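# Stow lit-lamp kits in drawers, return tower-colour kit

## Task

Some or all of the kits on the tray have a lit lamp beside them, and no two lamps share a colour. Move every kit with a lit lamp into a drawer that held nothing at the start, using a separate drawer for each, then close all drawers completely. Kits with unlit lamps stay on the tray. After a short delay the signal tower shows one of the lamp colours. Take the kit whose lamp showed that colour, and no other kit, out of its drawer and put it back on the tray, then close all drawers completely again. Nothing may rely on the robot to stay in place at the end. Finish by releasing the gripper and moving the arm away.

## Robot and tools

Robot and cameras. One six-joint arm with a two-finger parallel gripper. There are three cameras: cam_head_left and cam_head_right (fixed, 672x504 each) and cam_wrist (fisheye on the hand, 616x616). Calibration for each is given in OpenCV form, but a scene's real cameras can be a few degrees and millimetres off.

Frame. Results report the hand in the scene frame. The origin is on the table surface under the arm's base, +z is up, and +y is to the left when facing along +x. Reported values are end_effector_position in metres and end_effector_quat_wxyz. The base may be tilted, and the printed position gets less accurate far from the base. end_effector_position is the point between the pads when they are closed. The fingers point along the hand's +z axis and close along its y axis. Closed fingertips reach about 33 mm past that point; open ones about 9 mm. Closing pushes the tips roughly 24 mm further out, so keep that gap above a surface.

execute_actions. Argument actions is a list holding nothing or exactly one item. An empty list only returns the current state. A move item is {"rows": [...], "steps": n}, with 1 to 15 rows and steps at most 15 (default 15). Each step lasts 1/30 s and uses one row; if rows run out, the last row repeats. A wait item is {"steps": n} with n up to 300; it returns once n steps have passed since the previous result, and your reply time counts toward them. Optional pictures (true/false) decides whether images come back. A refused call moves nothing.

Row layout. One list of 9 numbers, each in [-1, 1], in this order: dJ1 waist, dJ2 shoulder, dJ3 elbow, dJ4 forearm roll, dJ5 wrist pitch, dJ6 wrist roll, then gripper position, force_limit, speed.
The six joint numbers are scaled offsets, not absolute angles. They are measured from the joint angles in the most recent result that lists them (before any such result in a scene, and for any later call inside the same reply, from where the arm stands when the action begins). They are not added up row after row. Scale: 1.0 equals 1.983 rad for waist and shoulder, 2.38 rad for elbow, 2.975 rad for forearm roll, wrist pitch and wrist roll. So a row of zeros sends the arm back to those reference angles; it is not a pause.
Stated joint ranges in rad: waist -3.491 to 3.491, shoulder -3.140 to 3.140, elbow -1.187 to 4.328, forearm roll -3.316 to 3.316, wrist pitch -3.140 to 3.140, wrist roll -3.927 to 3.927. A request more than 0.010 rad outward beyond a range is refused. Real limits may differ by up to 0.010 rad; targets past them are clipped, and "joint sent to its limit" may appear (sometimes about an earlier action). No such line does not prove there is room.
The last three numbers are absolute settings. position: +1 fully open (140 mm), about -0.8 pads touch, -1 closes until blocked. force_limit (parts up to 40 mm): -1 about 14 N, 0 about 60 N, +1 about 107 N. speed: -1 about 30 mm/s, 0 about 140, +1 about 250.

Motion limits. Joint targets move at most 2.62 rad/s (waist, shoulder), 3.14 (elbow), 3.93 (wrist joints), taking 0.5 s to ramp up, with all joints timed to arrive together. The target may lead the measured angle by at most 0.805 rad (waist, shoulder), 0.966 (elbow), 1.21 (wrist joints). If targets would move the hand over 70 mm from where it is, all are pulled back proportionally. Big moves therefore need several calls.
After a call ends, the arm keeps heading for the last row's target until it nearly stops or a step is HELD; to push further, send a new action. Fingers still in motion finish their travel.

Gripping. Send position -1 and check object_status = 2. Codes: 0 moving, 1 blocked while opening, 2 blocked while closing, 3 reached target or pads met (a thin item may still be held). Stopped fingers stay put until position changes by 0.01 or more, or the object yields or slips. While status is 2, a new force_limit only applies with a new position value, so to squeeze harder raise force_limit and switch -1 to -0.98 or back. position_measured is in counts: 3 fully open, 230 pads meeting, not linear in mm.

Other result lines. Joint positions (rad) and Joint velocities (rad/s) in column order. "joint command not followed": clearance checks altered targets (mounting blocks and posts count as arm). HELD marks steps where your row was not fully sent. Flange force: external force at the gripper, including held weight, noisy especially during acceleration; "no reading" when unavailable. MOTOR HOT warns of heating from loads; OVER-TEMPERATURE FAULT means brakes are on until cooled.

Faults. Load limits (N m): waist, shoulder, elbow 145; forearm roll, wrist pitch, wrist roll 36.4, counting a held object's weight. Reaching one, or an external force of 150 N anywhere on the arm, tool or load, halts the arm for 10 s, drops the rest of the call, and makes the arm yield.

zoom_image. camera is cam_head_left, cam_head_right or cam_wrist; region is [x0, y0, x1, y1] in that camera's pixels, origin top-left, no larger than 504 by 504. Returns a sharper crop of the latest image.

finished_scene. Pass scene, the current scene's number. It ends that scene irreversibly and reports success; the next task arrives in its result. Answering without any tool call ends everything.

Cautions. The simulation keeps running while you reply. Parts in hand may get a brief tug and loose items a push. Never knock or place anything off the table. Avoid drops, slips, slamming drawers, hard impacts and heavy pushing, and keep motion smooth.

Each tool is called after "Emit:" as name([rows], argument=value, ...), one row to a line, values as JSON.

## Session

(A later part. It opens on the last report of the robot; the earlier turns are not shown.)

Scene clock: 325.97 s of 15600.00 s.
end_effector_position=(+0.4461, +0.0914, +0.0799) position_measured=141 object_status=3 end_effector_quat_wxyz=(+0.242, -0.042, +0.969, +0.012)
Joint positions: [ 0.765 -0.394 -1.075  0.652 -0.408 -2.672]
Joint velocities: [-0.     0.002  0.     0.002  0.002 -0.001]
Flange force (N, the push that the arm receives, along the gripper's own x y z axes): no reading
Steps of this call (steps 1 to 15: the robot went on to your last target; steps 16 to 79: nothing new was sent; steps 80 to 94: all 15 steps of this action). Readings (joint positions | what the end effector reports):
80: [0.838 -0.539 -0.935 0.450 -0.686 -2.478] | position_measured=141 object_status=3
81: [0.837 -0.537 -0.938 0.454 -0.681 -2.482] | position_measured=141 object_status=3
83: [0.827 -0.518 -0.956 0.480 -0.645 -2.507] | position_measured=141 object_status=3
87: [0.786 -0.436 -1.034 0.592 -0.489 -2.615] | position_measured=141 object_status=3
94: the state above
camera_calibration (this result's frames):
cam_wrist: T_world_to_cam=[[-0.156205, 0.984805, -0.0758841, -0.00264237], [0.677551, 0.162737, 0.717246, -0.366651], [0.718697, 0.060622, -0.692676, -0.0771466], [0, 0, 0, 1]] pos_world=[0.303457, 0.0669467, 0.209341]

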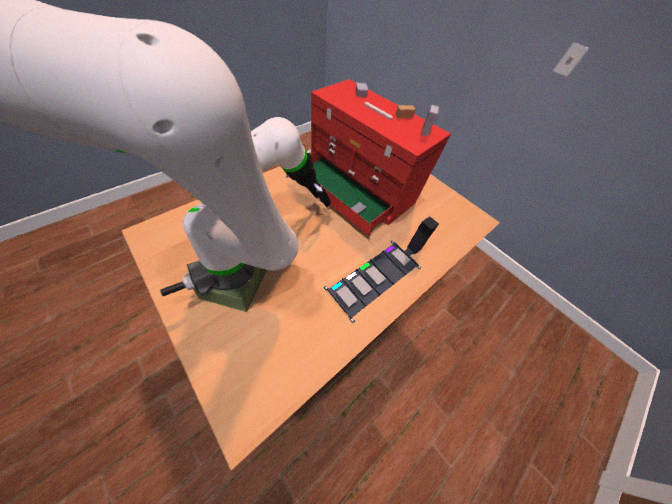

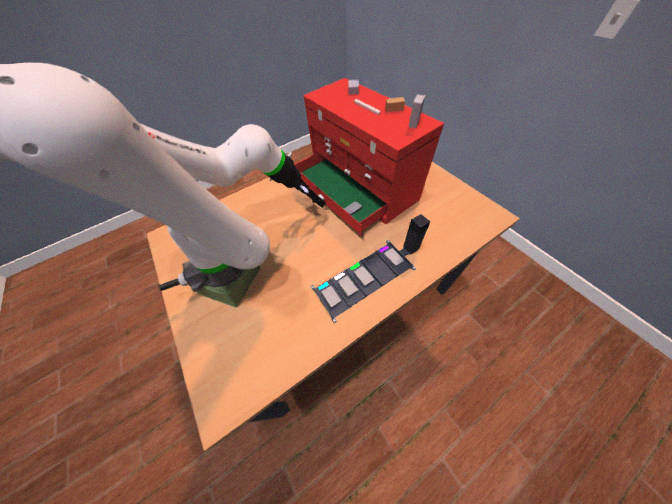

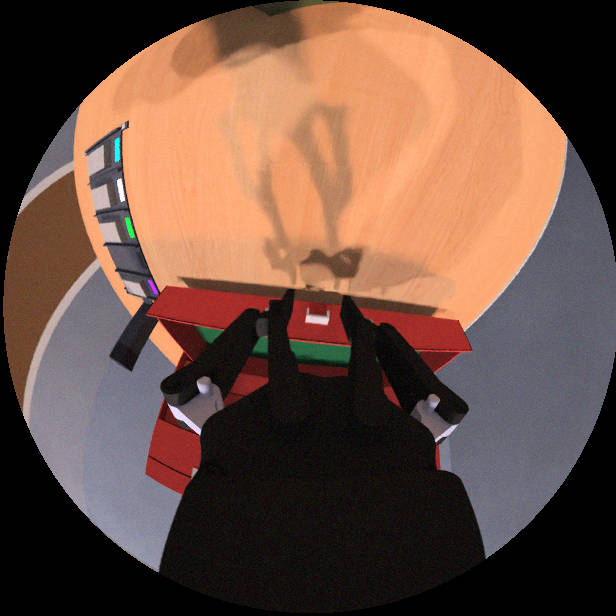

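Emit:
execute_actions([
  {"rows":[[-0.004,0.007,0.004,0,0.002,0.002,-0.1,0,0],[-0.0075,0.0138,0.0079,-0.0007,0.0042,0.0047,-0.1,0,0],[-0.011,0.02,0.012,-0.0015,0.006,0.007,-0.1,0,0],[-0.015,0.027,0.0166,-0.0022,0.008,0.0097,-0.1,0,0],[-0.02,0.036,0.0224,-0.0033,0.0105,0.013,-0.1,0,0],[-0.0246,0.045,0.028,-0.0043,0.013,0.0164,-0.1,0,0],[-0.0292,0.0535,0.034,-0.0054,0.0155,0.0198,-0.1,0,0],[-0.0337,0.063,0.041,-0.0073,0.0174,0.024,-0.1,0,0],[-0.0383,0.0723,0.048,-0.0092,0.0193,0.028,-0.1,0,0],[-0.0428,0.0817,0.055,-0.011,0.0211,0.032,-0.1,0,0],[-0.0473,0.0911,0.0617,-0.013,0.023,0.0363,-0.1,0,0],[-0.051,0.1,0.069,-0.0157,0.024,0.0408,-0.1,0,0],[-0.0544,0.1084,0.0765,-0.0185,0.025,0.0452,-0.1,0,0],[-0.058,0.117,0.084,-0.021,0.026,0.05,-0.1,0,0],[-0.0615,0.1257,0.0912,-0.0239,0.0269,0.0541,-0.1,0,0]],"steps":15},
], pictures=false)

Emit:
execute_actions([
  {"steps":8},
], pictures=false)

Emit:
execute_actions([
  {"rows":[[-0.002,0.006,0.006,-0.003,0,0.004,-0.1,0,0],[-0.0045,0.014,0.013,-0.006,0,0.008,-0.1,0,0],[-0.0075,0.023,0.022,-0.01,0,0.014,-0.1,0,0],[-0.0106,0.0321,0.0307,-0.0141,0,0.0195,-0.1,0,0],[-0.013,0.04,0.0386,-0.018,-0.0005,0.0246,-0.1,0,0],[-0.0152,0.0476,0.0465,-0.0217,-0.001,0.03,-0.1,0,0],[-0.0174,0.0554,0.0543,-0.0254,-0.0015,0.035,-0.1,0,0],[-0.0197,0.0631,0.0622,-0.0292,-0.002,0.04,-0.1,0,0],[-0.0211,0.069,0.0688,-0.0325,-0.0031,0.0442,-0.1,0,0],[-0.0225,0.075,0.0755,-0.036,-0.0042,0.0483,-0.1,0,0],[-0.0236,0.0795,0.0805,-0.0385,-0.005,0.0515,-0.1,0,0],[-0.0246,0.084,0.0855,-0.041,-0.0058,0.0546,-0.1,0,0],[-0.0253,0.087,0.089,-0.0425,-0.0063,0.0567,-0.1,0,0],[-0.026,0.09,0.092,-0.044,-0.0069,0.0587,-0.1,0,0],[-0.0267,0.0926,0.0954,-0.0457,-0.0078,0.0608,-0.1,0,0]],"steps":15},
], pictures=false)

Emit:
execute_actions([
  {"steps":10},
])

Emit:
zoom_image(camera="cam_wrist", region=[240, 240, 400, 400])

Scene clock: 343.67 s of 15600.00 s.
end_effector_position=(+0.5061, +0.0973, +0.0800) position_measured=141 object_status=3 end_effector_quat_wxyz=(+0.242, -0.043, +0.969, +0.011)
Joint positions: [ 0.669 -0.206 -0.919  0.608 -0.34  -2.557]
Joint velocities: [-0.229  0.516  0.504 -0.208  0.113  0.38 ]
Flange force (N, the push that the arm receives, along the gripper's own x y z axes): no reading
Steps of this call (steps 1 to 15: the robot went on to your last target; steps 16 to 90: nothing new was sent; then 14.20 s passed at rest; steps 91 to 105: all 15 steps of this action). Readings (joint positions | what the end effector reports):
91: [0.765 -0.393 -1.075 0.652 -0.407 -2.672] | position_measured=141 object_status=3
92: [0.763 -0.390 -1.073 0.652 -0.406 -2.671] | position_measured=141 object_status=3
94: [0.754 -0.374 -1.062 0.651 -0.399 -2.662] | position_measured=141 object_status=3
98: [0.727 -0.324 -1.023 0.642 -0.377 -2.634] | position_measured=141 object_status=3
105: the state above

Scene clock: 343.93 s of 15600.00 s.
end_effector_position=(+0.5288, +0.0990, +0.0799) position_measured=141 object_status=3 end_effector_quat_wxyz=(+0.242, -0.043, +0.969, +0.011)
Joint positions: [ 0.643 -0.145 -0.858  0.581 -0.328 -2.511]
Joint velocities: [-0.002  0.004  0.004 -0.002 -0.     0.003]
Flange force (N, the push that the arm receives, along the gripper's own x y z axes): no reading
Steps of this call (steps 1 to 8: the robot went on to your last target). Readings (joint positions | what the end effector reports):
1: [0.662 -0.188 -0.902 0.600 -0.336 -2.544] | position_measured=141 object_status=3
2: [0.655 -0.173 -0.886 0.593 -0.333 -2.532] | position_measured=141 object_status=3
4: [0.646 -0.151 -0.864 0.584 -0.329 -2.516] | position_measured=141 object_status=3
8: the state above

Scene clock: 344.43 s of 15600.00 s.
end_effector_position=(+0.5934, +0.1056, +0.0792) position_measured=141 object_status=3 end_effector_quat_wxyz=(+0.240, -0.043, +0.970, +0.011)
Joint positions: [ 0.595  0.019 -0.658  0.461 -0.344 -2.351]
Joint velocities: [-0.061  0.26   0.342 -0.204 -0.069  0.268]
Flange force (N, the push that the arm receives, along the gripper's own x y z axes): no reading
Steps of this call (steps 1 to 15: all 15 steps of this action). Readings (joint positions | what the end effector reports):
1: [0.643 -0.144 -0.858 0.580 -0.328 -2.511] | position_measured=141 object_status=3
2: [0.642 -0.141 -0.854 0.578 -0.328 -2.507] | position_measured=141 object_status=3
4: [0.636 -0.124 -0.835 0.567 -0.328 -2.492] | position_measured=141 object_status=3
8: [0.619 -0.070 -0.771 0.530 -0.329 -2.441] | position_measured=141 object_status=3
15: the state above

Scene clock: 344.77 s of 15600.00 s.
end_effector_position=(+0.6013, +0.1063, +0.0789) position_measured=141 object_status=3 end_effector_quat_wxyz=(+0.240, -0.043, +0.970, +0.010)
Joint positions: [ 0.59   0.039 -0.631  0.445 -0.351 -2.33 ]
Joint velocities: [ 0.     0.     0.002 -0.001 -0.     0.   ]
Flange force (N, the push that the arm receives, along the gripper's own x y z axes): [-1.8 0.7 -8.7]
Steps of this call (steps 1 to 10: the robot went on to your last target). Readings (joint positions | what the end effector reports):
1: [0.593 0.027 -0.647 0.455 -0.347 -2.343] | position_measured=141 object_status=3
2: [0.592 0.033 -0.639 0.450 -0.349 -2.337] | position_measured=141 object_status=3
4: [0.590 0.038 -0.632 0.446 -0.350 -2.331] | position_measured=141 object_status=3
8: [0.590 0.039 -0.631 0.445 -0.351 -2.330] | position_measured=141 object_status=3
10: the state above
camera_calibration (this result's frames):
cam_wrist: T_world_to_cam=[[-0.157899, 0.98429, -0.0790068, 0.00818905], [0.681079, 0.166492, 0.71303, -0.475695], [0.714982, 0.0587767, -0.696668, -0.187601], [0, 0, 0, 1]] pos_world=[0.459411, 0.0821654, 0.209136]

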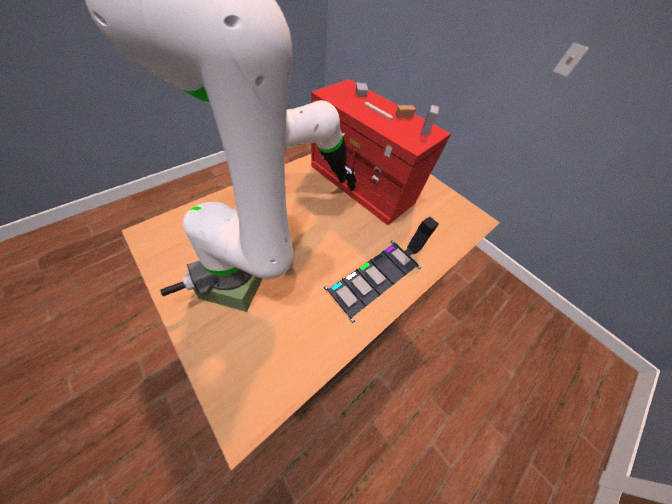

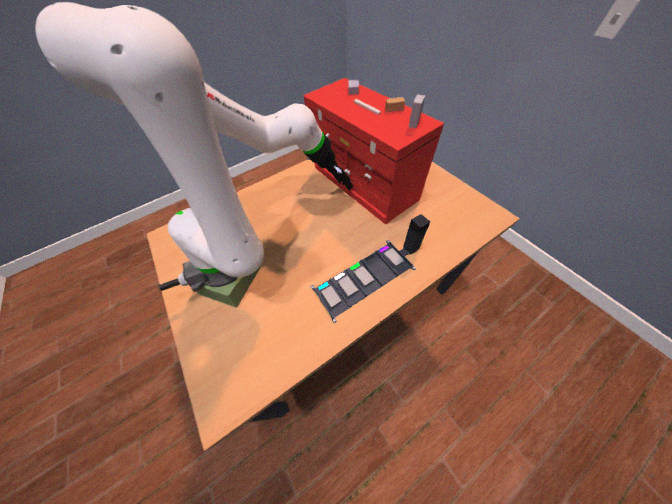

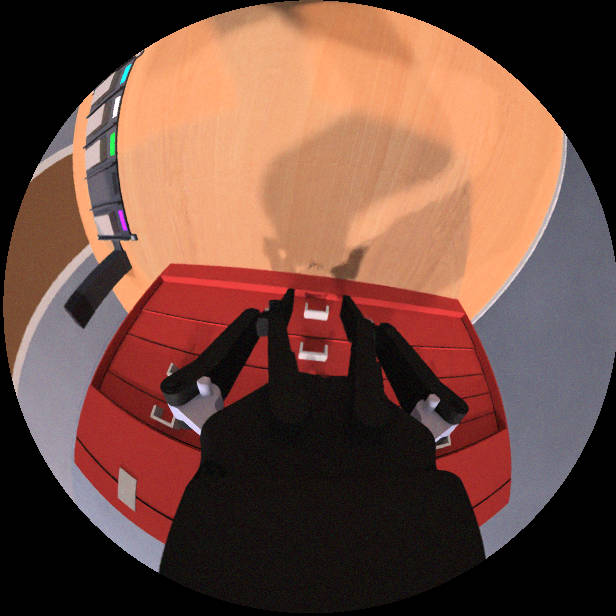

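Region (240, 240, 400, 400) of cam_wrist's 616x616 image, scaled by 3.150, with more detail than that image has.

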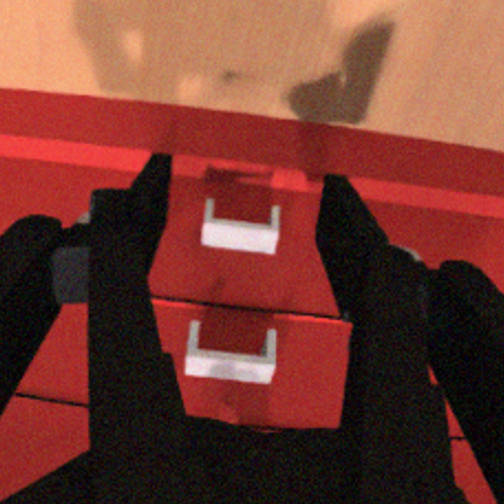

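Emit:
execute_actions([
  {"rows":[[-0.0005,0.0024,0.0028,-0.0014,-0.0005,0.0017,-0.1,0,0],[-0.0005,0.0024,0.0028,-0.0014,-0.0005,0.0017,-0.1,0,0],[-0.0005,0.0024,0.0028,-0.0014,-0.0005,0.0017,-0.1,0,0],[-0.001,0.0047,0.0056,-0.0028,-0.001,0.0034,-0.1,0,0]],"steps":13},
])

Emit:
zoom_image(camera="cam_wrist", region=[240, 240, 400, 400])

Scene clock: 349.37 s of 15600.00 s.
end_effector_position=(+0.6052, +0.1070, +0.0789) position_measured=141 object_status=3 end_effector_quat_wxyz=(+0.239, -0.043, +0.970, +0.010)
Joint positions: [ 0.588  0.048 -0.618  0.436 -0.354 -2.32 ]
Joint velocities: [-0.001  0.     0.001 -0.     0.     0.   ]
Flange force (N, the push that the arm receives, along the gripper's own x y z axes): [5.4 -2.4 -11.3]
Steps of this call (steps 1 to 30: the robot went on to your last target; steps 31 to 90: nothing new was sent; then 1.17 s passed at rest; steps 91 to 103: all 13 steps of this action). Readings (joint positions | what the end effector reports):
91: [0.590 0.039 -0.631 0.444 -0.351 -2.330] | position_measured=141 object_status=3
92: [0.590 0.041 -0.629 0.443 -0.351 -2.328] | position_measured=141 object_status=3
94: [0.589 0.043 -0.625 0.441 -0.352 -2.326] | position_measured=141 object_status=3
98: [0.588 0.048 -0.618 0.437 -0.354 -2.320] | position_measured=141 object_status=3
103: the state above
camera_calibration (this result's frames):
cam_wrist: T_world_to_cam=[[-0.158056, 0.984276, -0.0788541, 0.00824843], [0.681336, 0.166513, 0.71278, -0.478614], [0.714703, 0.0589333, -0.696941, -0.190257], [0, 0, 0, 1]] pos_world=[0.463378, 0.0827892, 0.209198]

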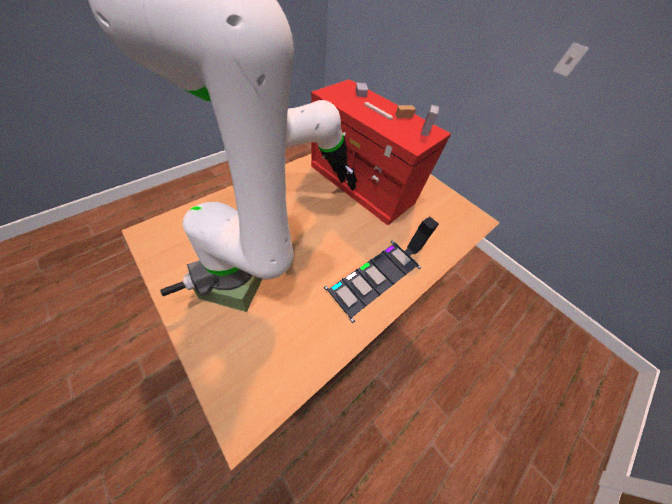

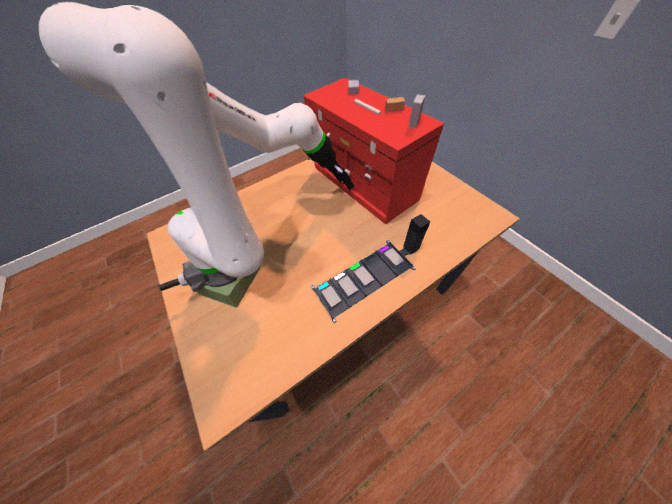

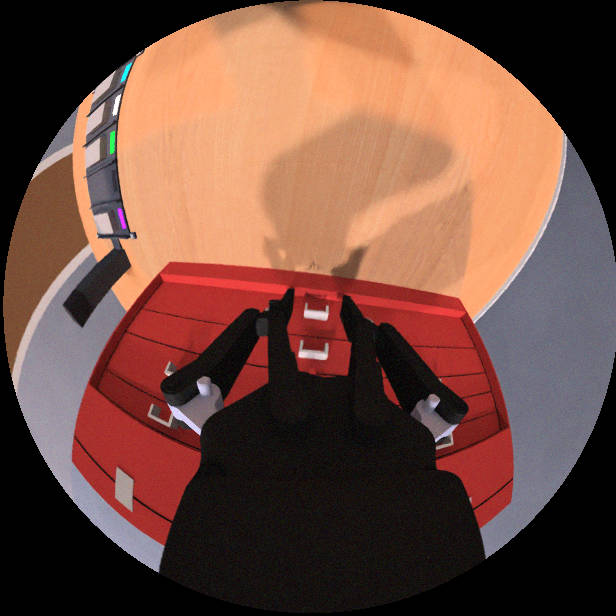

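Region (240, 240, 400, 400) of cam_wrist's 616x616 image, scaled by 3.150, with more detail than that image has.

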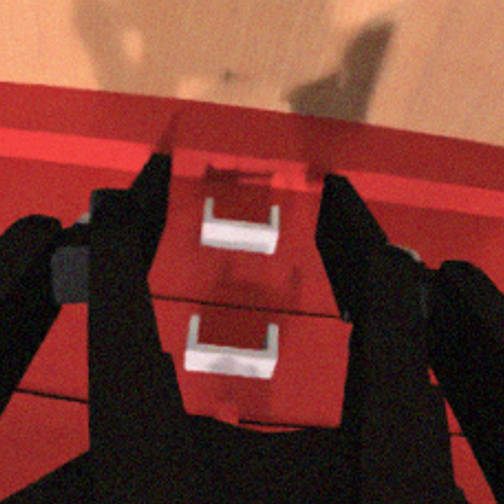

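Emit:
execute_actions([
  {"rows":[[-0.0003,0.0013,0.0015,-0.0007,-0.0003,0.0009,-0.1,0,0]],"steps":9},
], pictures=false)

Emit:
execute_actions([
  {"rows":[[0.0038,-0.0159,-0.0183,0.0091,0.0037,-0.0113,-0.1,0,0],[0.0038,-0.0159,-0.0183,0.0091,0.0037,-0.0113,-0.1,0,0],[0.0038,-0.0159,-0.0183,0.0091,0.0037,-0.0113,-0.1,0,0],[0.0038,-0.0159,-0.0183,0.0091,0.0037,-0.0113,-0.1,0,0],[0.0092,-0.0576,0.0168,-0.0336,-0.0483,0.0332,-0.1,0,0]],"steps":15},
], pictures=false)

Emit:
execute_actions([
  {"steps":5},
], pictures=false)

Emit:
execute_actions([
  {"rows":[[-0.0034,0.0108,0.011,-0.0036,-0.0009,0.0054,-0.1,0,0]],"steps":10},
])

Emit:
zoom_image(camera="cam_wrist", region=[240, 240, 400, 400])

Scene clock: 372.07 s of 15600.00 s.
end_effector_position=(+0.6063, +0.1071, +0.0788) position_measured=141 object_status=3 end_effector_quat_wxyz=(+0.239, -0.044, +0.970, +0.010)
Joint positions: [ 0.588  0.051 -0.614  0.434 -0.355 -2.317]
Joint velocities: [-0.  0.  0. -0. -0. -0.]
Flange force (N, the push that the arm receives, along the gripper's own x y z axes): [9.8 -3.6 -19.3]
Steps of this call (steps 1 to 15: the robot went on to your last target; steps 16 to 90: nothing new was sent; then 19.40 s passed at rest; steps 91 to 99: all 9 steps of this action). Readings (joint positions | what the end effector reports):
91: [0.588 0.048 -0.618 0.436 -0.354 -2.320] | position_measured=141 object_status=3
92: [0.588 0.049 -0.616 0.435 -0.354 -2.319] | position_measured=141 object_status=3
94: [0.588 0.051 -0.615 0.435 -0.354 -2.318] | position_measured=141 object_status=3
98: [0.588 0.051 -0.614 0.434 -0.355 -2.317] | position_measured=141 object_status=3
99: the state above

Scene clock: 372.57 s of 15600.00 s.
end_effector_position=(+0.5937, +0.1042, +0.1308) position_measured=141 object_status=3 end_effector_quat_wxyz=(+0.242, -0.043, +0.969, +0.011)
Joint positions: [ 0.606 -0.063 -0.574  0.335 -0.498 -2.219]
Joint velocities: [ 0.    -0.002  0.001 -0.008 -0.008  0.008]
Flange force (N, the push that the arm receives, along the gripper's own x y z axes): [-1.2 1.1 -2.8]
Steps of this call (steps 1 to 15: all 15 steps of this action). Readings (joint positions | what the end effector reports):
1: [0.588 0.051 -0.614 0.434 -0.355 -2.317] | position_measured=141 object_status=3
2: [0.588 0.049 -0.617 0.435 -0.354 -2.320] | position_measured=141 object_status=3
4: [0.592 0.032 -0.640 0.450 -0.348 -2.337] | position_measured=141 object_status=3
8: [0.600 -0.013 -0.646 0.435 -0.380 -2.325] | position_measured=141 object_status=3
15: the state above

Scene clock: 372.73 s of 15600.00 s.
end_effector_position=(+0.5937, +0.1042, +0.1309) position_measured=141 object_status=3 end_effector_quat_wxyz=(+0.242, -0.043, +0.969, +0.011)
Joint positions: [ 0.606 -0.063 -0.574  0.334 -0.498 -2.219]
Joint velocities: [-0.001 -0.    -0.     0.002 -0.001  0.   ]
Flange force (N, the push that the arm receives, along the gripper's own x y z axes): [-2.3 0.3 -2.6]
Steps of this call (steps 1 to 5: the robot went on to your last target). Readings (joint positions | what the end effector reports):
1: [0.606 -0.063 -0.574 0.334 -0.498 -2.219] | position_measured=141 object_status=3
2: [0.606 -0.063 -0.574 0.334 -0.498 -2.219] | position_measured=141 object_status=3
4: [0.606 -0.063 -0.574 0.334 -0.498 -2.219] | position_measured=141 object_status=3
5: the state above

Scene clock: 373.07 s of 15600.00 s.
end_effector_position=(+0.6022, +0.1054, +0.1311) position_measured=141 object_status=3 end_effector_quat_wxyz=(+0.242, -0.043, +0.969, +0.011)
Joint positions: [ 0.599 -0.042 -0.548  0.324 -0.501 -2.203]
Joint velocities: [-0.001  0.002  0.002  0.002  0.     0.001]
Flange force (N, the push that the arm receives, along the gripper's own x y z axes): [-2.5 1.4 -1.8]
Steps of this call (steps 1 to 10: all 10 steps of this action). Readings (joint positions | what the end effector reports):
1: [0.606 -0.063 -0.574 0.334 -0.498 -2.218] | position_measured=141 object_status=3
2: [0.605 -0.060 -0.570 0.332 -0.499 -2.216] | position_measured=141 object_status=3
4: [0.601 -0.047 -0.554 0.326 -0.500 -2.206] | position_measured=141 object_status=3
8: [0.599 -0.042 -0.548 0.324 -0.501 -2.203] | position_measured=141 object_status=3
10: the state above
camera_calibration (this result's frames):
cam_wrist: T_world_to_cam=[[-0.158088, 0.98436, -0.077737, 0.013337], [0.677679, 0.165419, 0.716511, -0.511703], [0.718164, 0.0605907, -0.693231, -0.154363], [0, 0, 0, 1]] pos_world=[0.459736, 0.08087, 0.260668]

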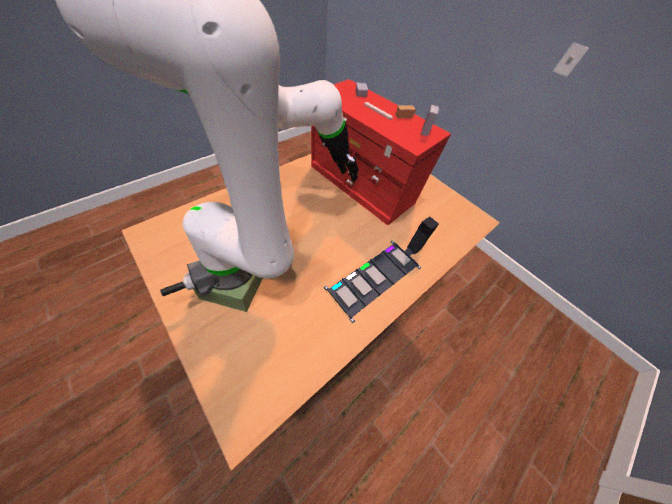

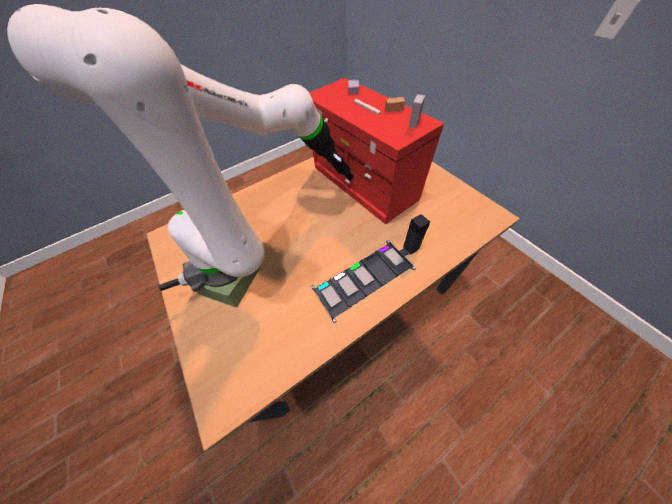

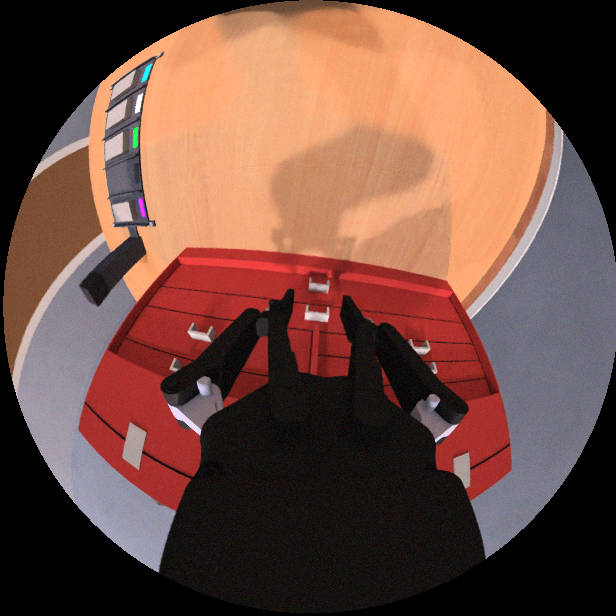

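Region (240, 240, 400, 400) of cam_wrist's 616x616 image, scaled by 3.150, with more detail than that image has.

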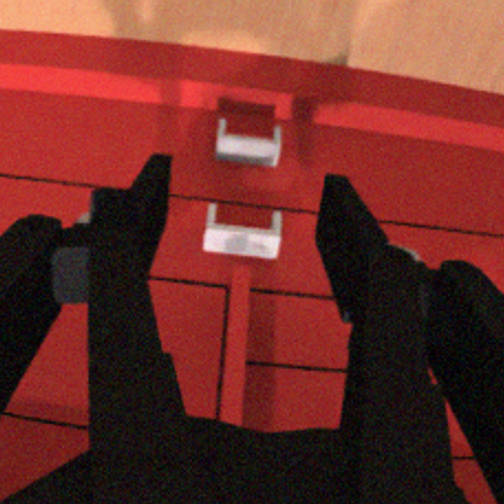

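Emit:
execute_actions([
  {"rows":[[0,0,0,0,0,0,-1,0,0]],"steps":14},
], pictures=false)

Emit:
execute_actions([
  {"rows":[[0.0011,-0.0036,-0.0037,0.0012,0.0004,-0.0018,-1,0,0],[0.0028,-0.009,-0.0092,0.003,0.0008,-0.0045,-1,0,0],[0.0058,-0.0181,-0.0183,0.006,0.0014,-0.009,-1,0,0],[0.0091,-0.0275,-0.0273,0.0089,0.0016,-0.0136,-1,0,0],[0.0126,-0.037,-0.0363,0.0118,0.0017,-0.0182,-1,0,0],[0.0163,-0.0468,-0.0451,0.0147,0.0015,-0.0228,-1,0,0],[0.0203,-0.0567,-0.0539,0.0175,0.001,-0.0275,-1,0,0],[0.0245,-0.0668,-0.0626,0.0202,0.0003,-0.0322,-1,0,0],[0.0289,-0.0771,-0.0711,0.0229,-0.0007,-0.037,-1,0,0],[0.0336,-0.0876,-0.0797,0.0255,-0.002,-0.0418,-1,0,0],[0.0385,-0.0984,-0.0881,0.0281,-0.0035,-0.0466,-1,0,0],[0.0437,-0.1093,-0.0964,0.0307,-0.0052,-0.0515,-1,0,0],[0.0491,-0.1203,-0.1047,0.0332,-0.0072,-0.0564,-1,0,0],[0.0547,-0.1316,-0.1128,0.0356,-0.0095,-0.0614,-1,0,0],[0.0606,-0.1431,-0.1209,0.038,-0.012,-0.0664,-1,0,0]],"steps":15},
], pictures=false)

Emit:
execute_actions([
  {"steps":12},
])

Scene clock: 383.70 s of 15600.00 s.
end_effector_position=(+0.6023, +0.1054, +0.1311) position_measured=193 object_status=2 end_effector_quat_wxyz=(+0.242, -0.043, +0.969, +0.011)
Joint positions: [ 0.599 -0.042 -0.548  0.324 -0.501 -2.203]
Joint velocities: [ 0.    -0.    -0.001 -0.001 -0.001  0.   ]
Flange force (N, the push that the arm receives, along the gripper's own x y z axes): [-4.3 9.5 -10.0]
Steps of this call (steps 1 to 15: the robot went on to your last target; steps 16 to 90: nothing new was sent; then 7.17 s passed at rest; steps 91 to 104: all 14 steps of this action). Readings (joint positions | what the end effector reports):
91: [0.599 -0.042 -0.548 0.324 -0.501 -2.203] | position_measured=141 object_status=0
92: [0.599 -0.042 -0.548 0.324 -0.501 -2.203] | position_measured=145 object_status=0
94: [0.599 -0.042 -0.548 0.324 -0.501 -2.203] | position_measured=161 object_status=0
98: [0.599 -0.042 -0.548 0.324 -0.501 -2.203] | position_measured=191 object_status=0
104: the state above

Scene clock: 384.20 s of 15600.00 s.
end_effector_position=(+0.5264, +0.0992, +0.1316) position_measured=193 object_status=2 end_effector_quat_wxyz=(+0.242, -0.044, +0.969, +0.011)
Joint positions: [ 0.679 -0.243 -0.762  0.409 -0.514 -2.345]
Joint velocities: [ 0.287 -0.61  -0.563  0.216 -0.153 -0.408]
Flange force (N, the push that the arm receives, along the gripper's own x y z axes): [2.5 17.8 11.0]
Steps of this call (steps 1 to 15: all 15 steps of this action). Readings (joint positions | what the end effector reports):
1: [0.599 -0.042 -0.548 0.324 -0.501 -2.203] | position_measured=193 object_status=2
2: [0.600 -0.044 -0.551 0.324 -0.501 -2.204] | position_measured=193 object_status=2
4: [0.604 -0.057 -0.566 0.331 -0.499 -2.214] | position_measured=193 object_status=2
8: [0.623 -0.111 -0.629 0.356 -0.497 -2.254] | position_measured=193 object_status=2
15: the state above

Scene clock: 384.60 s of 15600.00 s.
end_effector_position=(+0.4984, +0.0969, +0.1315) position_measured=193 object_status=2 end_effector_quat_wxyz=(+0.241, -0.044, +0.969, +0.011)
Joint positions: [ 0.719 -0.326 -0.836  0.437 -0.537 -2.4  ]
Joint velocities: [-0.001 -0.001  0.     0.001 -0.    -0.   ]
Flange force (N, the push that the arm receives, along the gripper's own x y z axes): [3.5 19.0 8.9]
Steps of this call (steps 1 to 12: the robot went on to your last target). Readings (joint positions | what the end effector reports):
1: [0.689 -0.264 -0.781 0.416 -0.519 -2.359] | position_measured=193 object_status=2
2: [0.699 -0.284 -0.799 0.423 -0.525 -2.372] | position_measured=193 object_status=2
4: [0.713 -0.313 -0.825 0.432 -0.533 -2.391] | position_measured=193 object_status=2
8: [0.719 -0.325 -0.836 0.436 -0.537 -2.400] | position_measured=193 object_status=2
12: the state above
camera_calibration (this result's frames):
cam_wrist: T_world_to_cam=[[-0.158756, 0.984286, -0.0773155, 0.00559749], [0.678209, 0.165628, 0.715961, -0.440443], [0.717516, 0.0612274, -0.693846, -0.0786147], [0, 0, 0, 1]] pos_world=[0.356008, 0.0722533, 0.261226]

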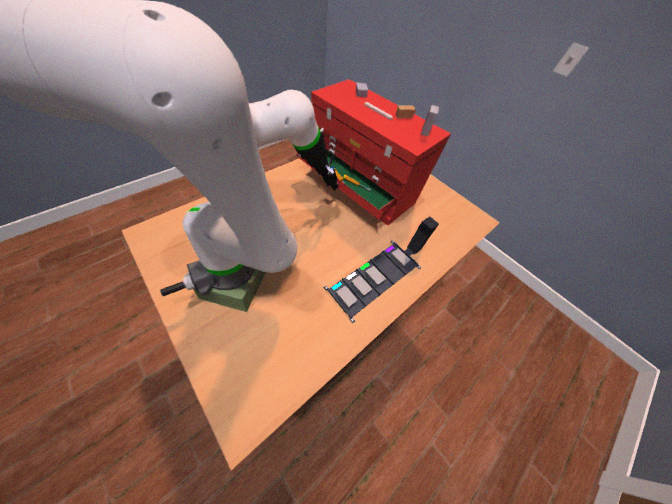

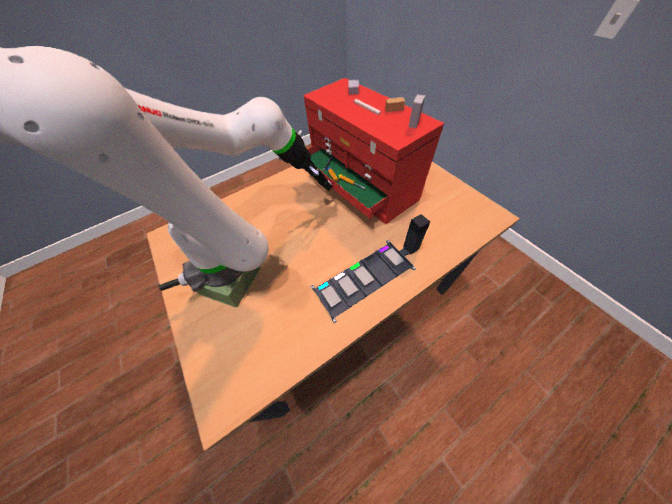

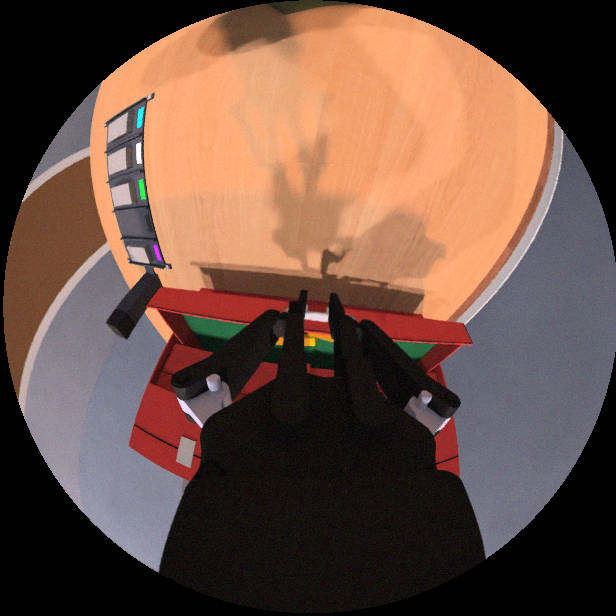

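Emit:
execute_actions([
  {"rows":[[-0.0059,0.0115,0.0081,-0.0024,0.0025,0.005,-1,0,0],[-0.0115,0.0228,0.0162,-0.0048,0.0048,0.01,-1,0,0],[-0.0169,0.0338,0.0245,-0.0073,0.0068,0.0149,-1,0,0],[-0.0221,0.0447,0.0328,-0.0099,0.0085,0.0198,-1,0,0],[-0.027,0.0555,0.0412,-0.0125,0.01,0.0246,-1,0,0],[-0.0317,0.066,0.0498,-0.0151,0.0113,0.0294,-1,0,0],[-0.0361,0.0763,0.0583,-0.0178,0.0123,0.0342,-1,0,0],[-0.0403,0.0864,0.067,-0.0205,0.013,0.0389,-1,0,0],[-0.0443,0.0963,0.0758,-0.0233,0.0135,0.0436,-1,0,0],[-0.048,0.1061,0.0846,-0.0262,0.0137,0.0482,-1,0,0],[-0.0515,0.1156,0.0936,-0.0291,0.0136,0.0528,-1,0,0],[-0.0548,0.125,0.1026,-0.032,0.0134,0.0574,-1,0,0],[-0.0566,0.1305,0.108,-0.0338,0.013,0.06,-1,0,0],[-0.0578,0.1341,0.1117,-0.035,0.0128,0.0619,-1,0,0]],"steps":15},
], pictures=false)

Emit:
execute_actions([
  {"steps":8},
], pictures=false)

Emit:
execute_actions([
  {"rows":[[0,0,0,0,0,0,-0.1,0,0.5],[0,0,0,0,0,0,-0.1,0,0.5],[0,0,0,0,0,0,-0.1,0,0.5],[-0.001,0.003,0.003,-0.001,-0.0003,0.0015,-0.1,0,0.5],[-0.001,0.003,0.003,-0.001,-0.0003,0.0015,-0.1,0,0.5],[-0.002,0.006,0.0062,-0.002,-0.0005,0.003,-0.1,0,0.5],[-0.002,0.006,0.0062,-0.002,-0.0005,0.003,-0.1,0,0.5],[-0.0028,0.009,0.0092,-0.003,-0.0008,0.0045,-0.1,0,0.5],[-0.0028,0.009,0.0092,-0.003,-0.0008,0.0045,-0.1,0,0.5],[-0.0036,0.0116,0.012,-0.0039,-0.0011,0.0058,-0.1,0,0.5],[-0.0036,0.0116,0.012,-0.0039,-0.0011,0.0058,-0.1,0,0.5],[-0.0043,0.014,0.0144,-0.0047,-0.0014,0.007,-0.1,0,0.5]],"steps":15},
], pictures=false)

Emit:
execute_actions([
  {"steps":6},
])

Emit:
zoom_image(camera="cam_wrist", region=[140, 240, 500, 420])

Scene clock: 400.63 s of 15600.00 s.
end_effector_position=(+0.5818, +0.1033, +0.1312) position_measured=193 object_status=2 end_effector_quat_wxyz=(+0.242, -0.043, +0.969, +0.011)
Joint positions: [ 0.617 -0.094 -0.609  0.349 -0.497 -2.241]
Joint velocities: [-0.174  0.474  0.535 -0.214  0.     0.339]
Flange force (N, the push that the arm receives, along the gripper's own x y z axes): [-5.9 21.1 0.1]
Steps of this call (steps 1 to 30: the robot went on to your last target; steps 31 to 90: nothing new was sent; then 12.53 s passed at rest; steps 91 to 105: all 15 steps of this action). Readings (joint positions | what the end effector reports):
91: [0.719 -0.326 -0.836 0.437 -0.537 -2.400] | position_measured=193 object_status=2
92: [0.718 -0.323 -0.834 0.436 -0.536 -2.398] | position_measured=193 object_status=2
94: [0.706 -0.300 -0.814 0.429 -0.529 -2.383] | position_measured=193 object_status=2
98: [0.672 -0.228 -0.749 0.403 -0.511 -2.335] | position_measured=193 object_status=2
105: the state above

Scene clock: 400.90 s of 15600.00 s.
end_effector_position=(+0.5952, +0.1044, +0.1310) position_measured=193 object_status=2 end_effector_quat_wxyz=(+0.242, -0.043, +0.969, +0.011)
Joint positions: [ 0.605 -0.06  -0.57   0.332 -0.499 -2.216]
Joint velocities: [-0.001  0.002  0.002  0.    -0.001  0.001]
Flange force (N, the push that the arm receives, along the gripper's own x y z axes): [-3.4 18.8 -9.4]
Steps of this call (steps 1 to 8: the robot went on to your last target). Readings (joint positions | what the end effector reports):
1: [0.612 -0.080 -0.593 0.342 -0.497 -2.231] | position_measured=193 object_status=2
2: [0.608 -0.069 -0.581 0.337 -0.498 -2.223] | position_measured=193 object_status=2
4: [0.605 -0.061 -0.571 0.333 -0.498 -2.217] | position_measured=193 object_status=2
8: the state above

Scene clock: 401.40 s of 15600.00 s.
end_effector_position=(+0.6058, +0.1058, +0.1312) position_measured=141 object_status=3 end_effector_quat_wxyz=(+0.242, -0.043, +0.969, +0.011)
Joint positions: [ 0.596 -0.033 -0.537  0.319 -0.503 -2.196]
Joint velocities: [-0.008  0.021  0.025 -0.011 -0.005  0.015]
Flange force (N, the push that the arm receives, along the gripper's own x y z axes): [0.4 -2.0 -9.6]
Steps of this call (steps 1 to 15: all 15 steps of this action). Readings (joint positions | what the end effector reports):
1: [0.605 -0.060 -0.570 0.332 -0.499 -2.216] | position_measured=193 object_status=0
2: [0.605 -0.060 -0.570 0.332 -0.499 -2.216] | position_measured=193 object_status=0
4: [0.604 -0.060 -0.570 0.332 -0.499 -2.216] | position_measured=168 object_status=0
8: [0.601 -0.050 -0.558 0.328 -0.500 -2.209] | position_measured=141 object_status=0
15: the state above

Scene clock: 401.60 s of 15600.00 s.
end_effector_position=(+0.6062, +0.1059, +0.1312) position_measured=141 object_status=3 end_effector_quat_wxyz=(+0.242, -0.044, +0.969, +0.011)
Joint positions: [ 0.596 -0.032 -0.536  0.319 -0.503 -2.195]
Joint velocities: [-0.001  0.     0.001  0.002 -0.    -0.   ]
Flange force (N, the push that the arm receives, along the gripper's own x y z axes): [7.5 -3.3 -15.1]
Steps of this call (steps 1 to 6: the robot went on to your last target). Readings (joint positions | what the end effector reports):
1: [0.596 -0.033 -0.536 0.319 -0.503 -2.196] | position_measured=141 object_status=3
2: [0.596 -0.032 -0.536 0.319 -0.503 -2.195] | position_measured=141 object_status=3
4: [0.596 -0.032 -0.536 0.319 -0.503 -2.195] | position_measured=141 object_status=3
6: the state above
camera_calibration (this result's frames):
cam_wrist: T_world_to_cam=[[-0.158228, 0.98434, -0.077712, 0.0135358], [0.677925, 0.165521, 0.716255, -0.51463], [0.717901, 0.060649, -0.693498, -0.156974], [0, 0, 0, 1]] pos_world=[0.463713, 0.0813783, 0.260797]

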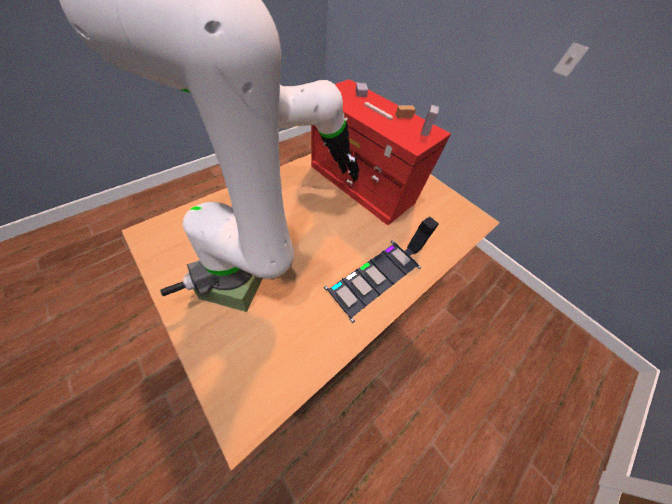

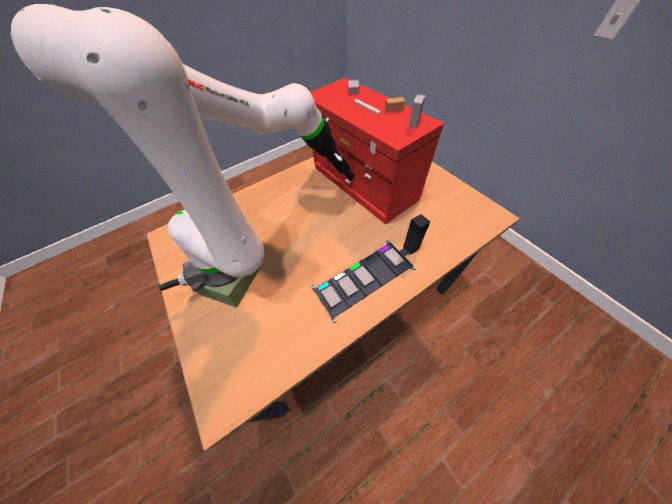

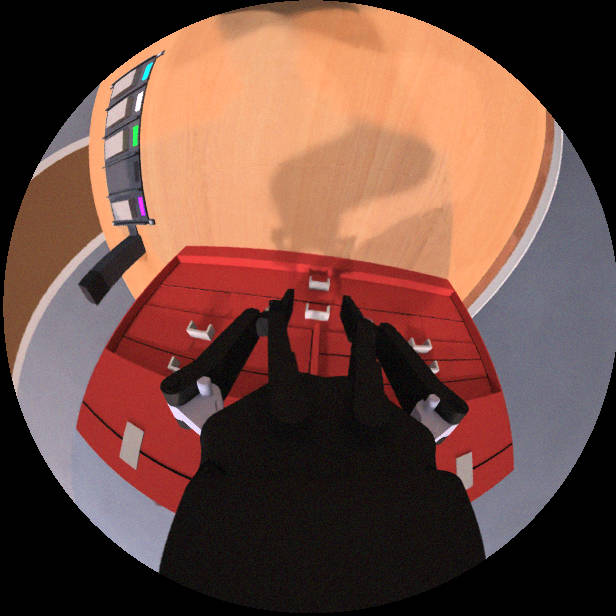

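Region (140, 240, 500, 420) of cam_wrist's 616x616 image, scaled by 1.400, with more detail than that image has.

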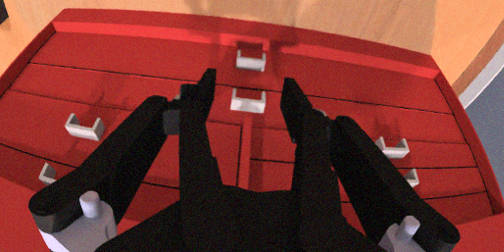

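Emit:
execute_actions([
  {"rows":[[0.026,-0.0719,-0.0676,0.0218,0.001,-0.035,-0.1,0,0],[0.026,-0.0719,-0.0676,0.0218,0.001,-0.035,-0.1,0,0],[0.026,-0.0719,-0.0676,0.0218,0.001,-0.035,-0.1,0,0],[0.026,-0.0719,-0.0676,0.0218,0.001,-0.035,-0.1,0,0],[0.026,-0.0719,-0.0676,0.0218,0.001,-0.035,-0.1,0,0],[0.026,-0.0719,-0.0676,0.0218,0.001,-0.035,-0.1,0,0],[0.026,-0.0719,-0.0676,0.0218,0.001,-0.035,-0.1,0,0],[0.026,-0.0719,-0.0676,0.0218,0.001,-0.035,-0.1,0,0],[-0.1525,-0.0475,0.039,-0.1177,-0.05,0.1868,-0.1,0,0]],"steps":15},
], pictures=false)

Emit:
execute_actions([
  {"steps":22},
])

Emit:
zoom_image(camera="cam_wrist", region=[240, 240, 400, 400])

Scene clock: 425.90 s of 15600.00 s.
end_effector_position=(+0.5503, +0.0672, +0.1298) position_measured=141 object_status=3 end_effector_quat_wxyz=(+0.229, -0.033, +0.973, +0.003)
Joint positions: [ 0.579 -0.166 -0.662  0.299 -0.538 -2.181]
Joint velocities: [-0.723  0.101  0.46  -0.851 -0.339  1.3  ]
Flange force (N, the push that the arm receives, along the gripper's own x y z axes): [7.1 9.6 -1.1]
Steps of this call (steps 1 to 15: the robot went on to your last target; steps 16 to 90: nothing new was sent; then 20.80 s passed at rest; steps 91 to 105: all 15 steps of this action). Readings (joint positions | what the end effector reports):
91: [0.596 -0.032 -0.536 0.319 -0.503 -2.195] | position_measured=141 object_status=3
92: [0.597 -0.035 -0.539 0.319 -0.502 -2.197] | position_measured=141 object_status=3
94: [0.606 -0.059 -0.566 0.331 -0.502 -2.215] | position_measured=141 object_status=3
98: [0.638 -0.149 -0.668 0.372 -0.500 -2.280] | position_measured=141 object_status=3
105: the state above

Scene clock: 426.63 s of 15600.00 s.
end_effector_position=(+0.5839, -0.0230, +0.1748) position_measured=141 object_status=3 end_effector_quat_wxyz=(+0.242, -0.043, +0.969, +0.011)
Joint positions: [ 0.294 -0.126 -0.443 -0.032 -0.652 -1.639]
Joint velocities: [-0.001  0.     0.    -0.    -0.    -0.   ]
Flange force (N, the push that the arm receives, along the gripper's own x y z axes): [-1.5 0.6 -3.1]
Steps of this call (steps 1 to 22: the robot went on to your last target). Readings (joint positions | what the end effector reports):
1: [0.552 -0.163 -0.645 0.267 -0.550 -2.132] | position_measured=141 object_status=3
2: [0.522 -0.158 -0.624 0.233 -0.562 -2.076] | position_measured=141 object_status=3
4: [0.462 -0.150 -0.576 0.164 -0.585 -1.961] | position_measured=141 object_status=3
8: [0.353 -0.135 -0.489 0.037 -0.628 -1.752] | position_measured=141 object_status=3
22: the state above
camera_calibration (this result's frames):
cam_wrist: T_world_to_cam=[[-0.157107, 0.984611, -0.0765407, 0.139453], [0.678068, 0.163892, 0.716494, -0.50962], [0.718012, 0.0606661, -0.693382, -0.102986], [0, 0, 0, 1]] pos_world=[0.441411, -0.047537, 0.304404]

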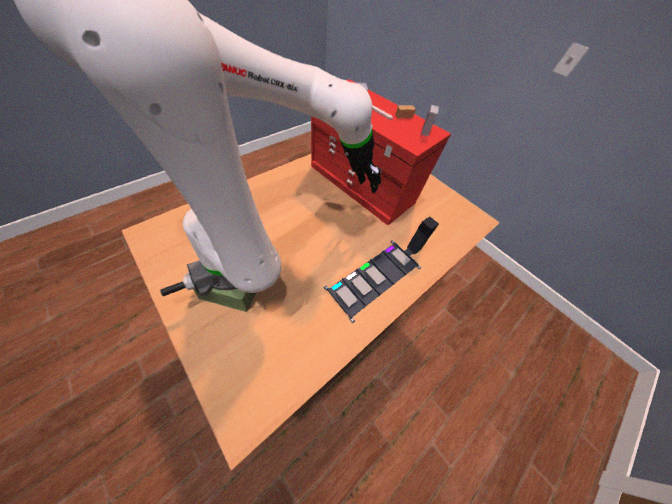

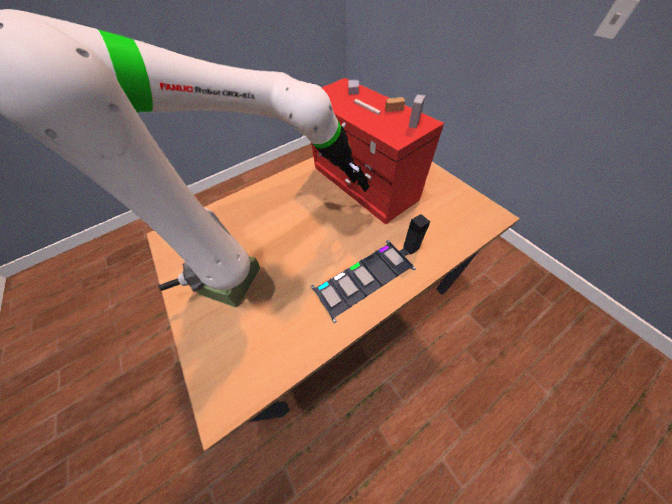

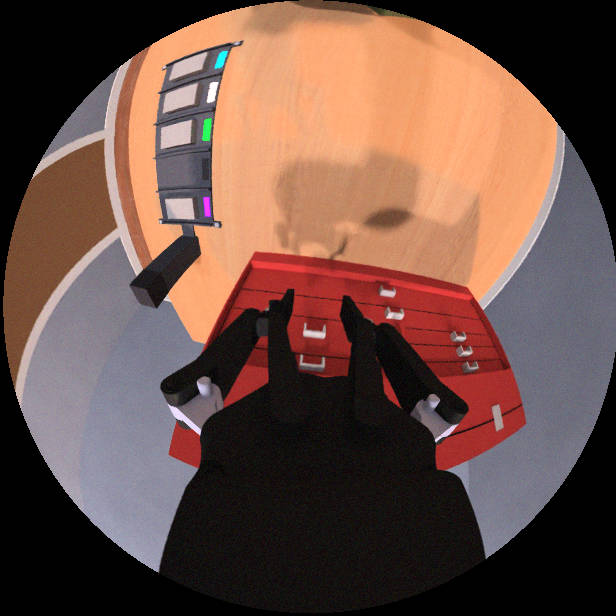

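Region (240, 240, 400, 400) of cam_wrist's 616x616 image, scaled by 3.150, with more detail than that image has.

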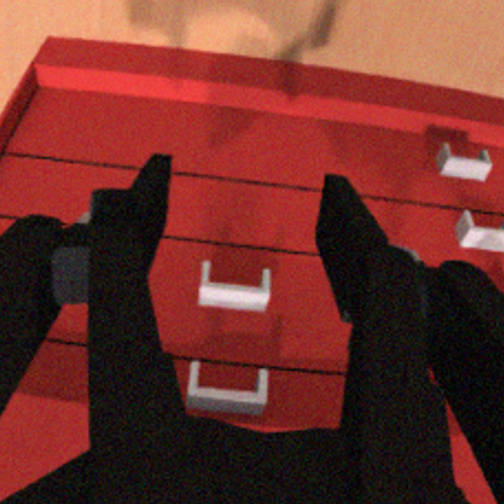

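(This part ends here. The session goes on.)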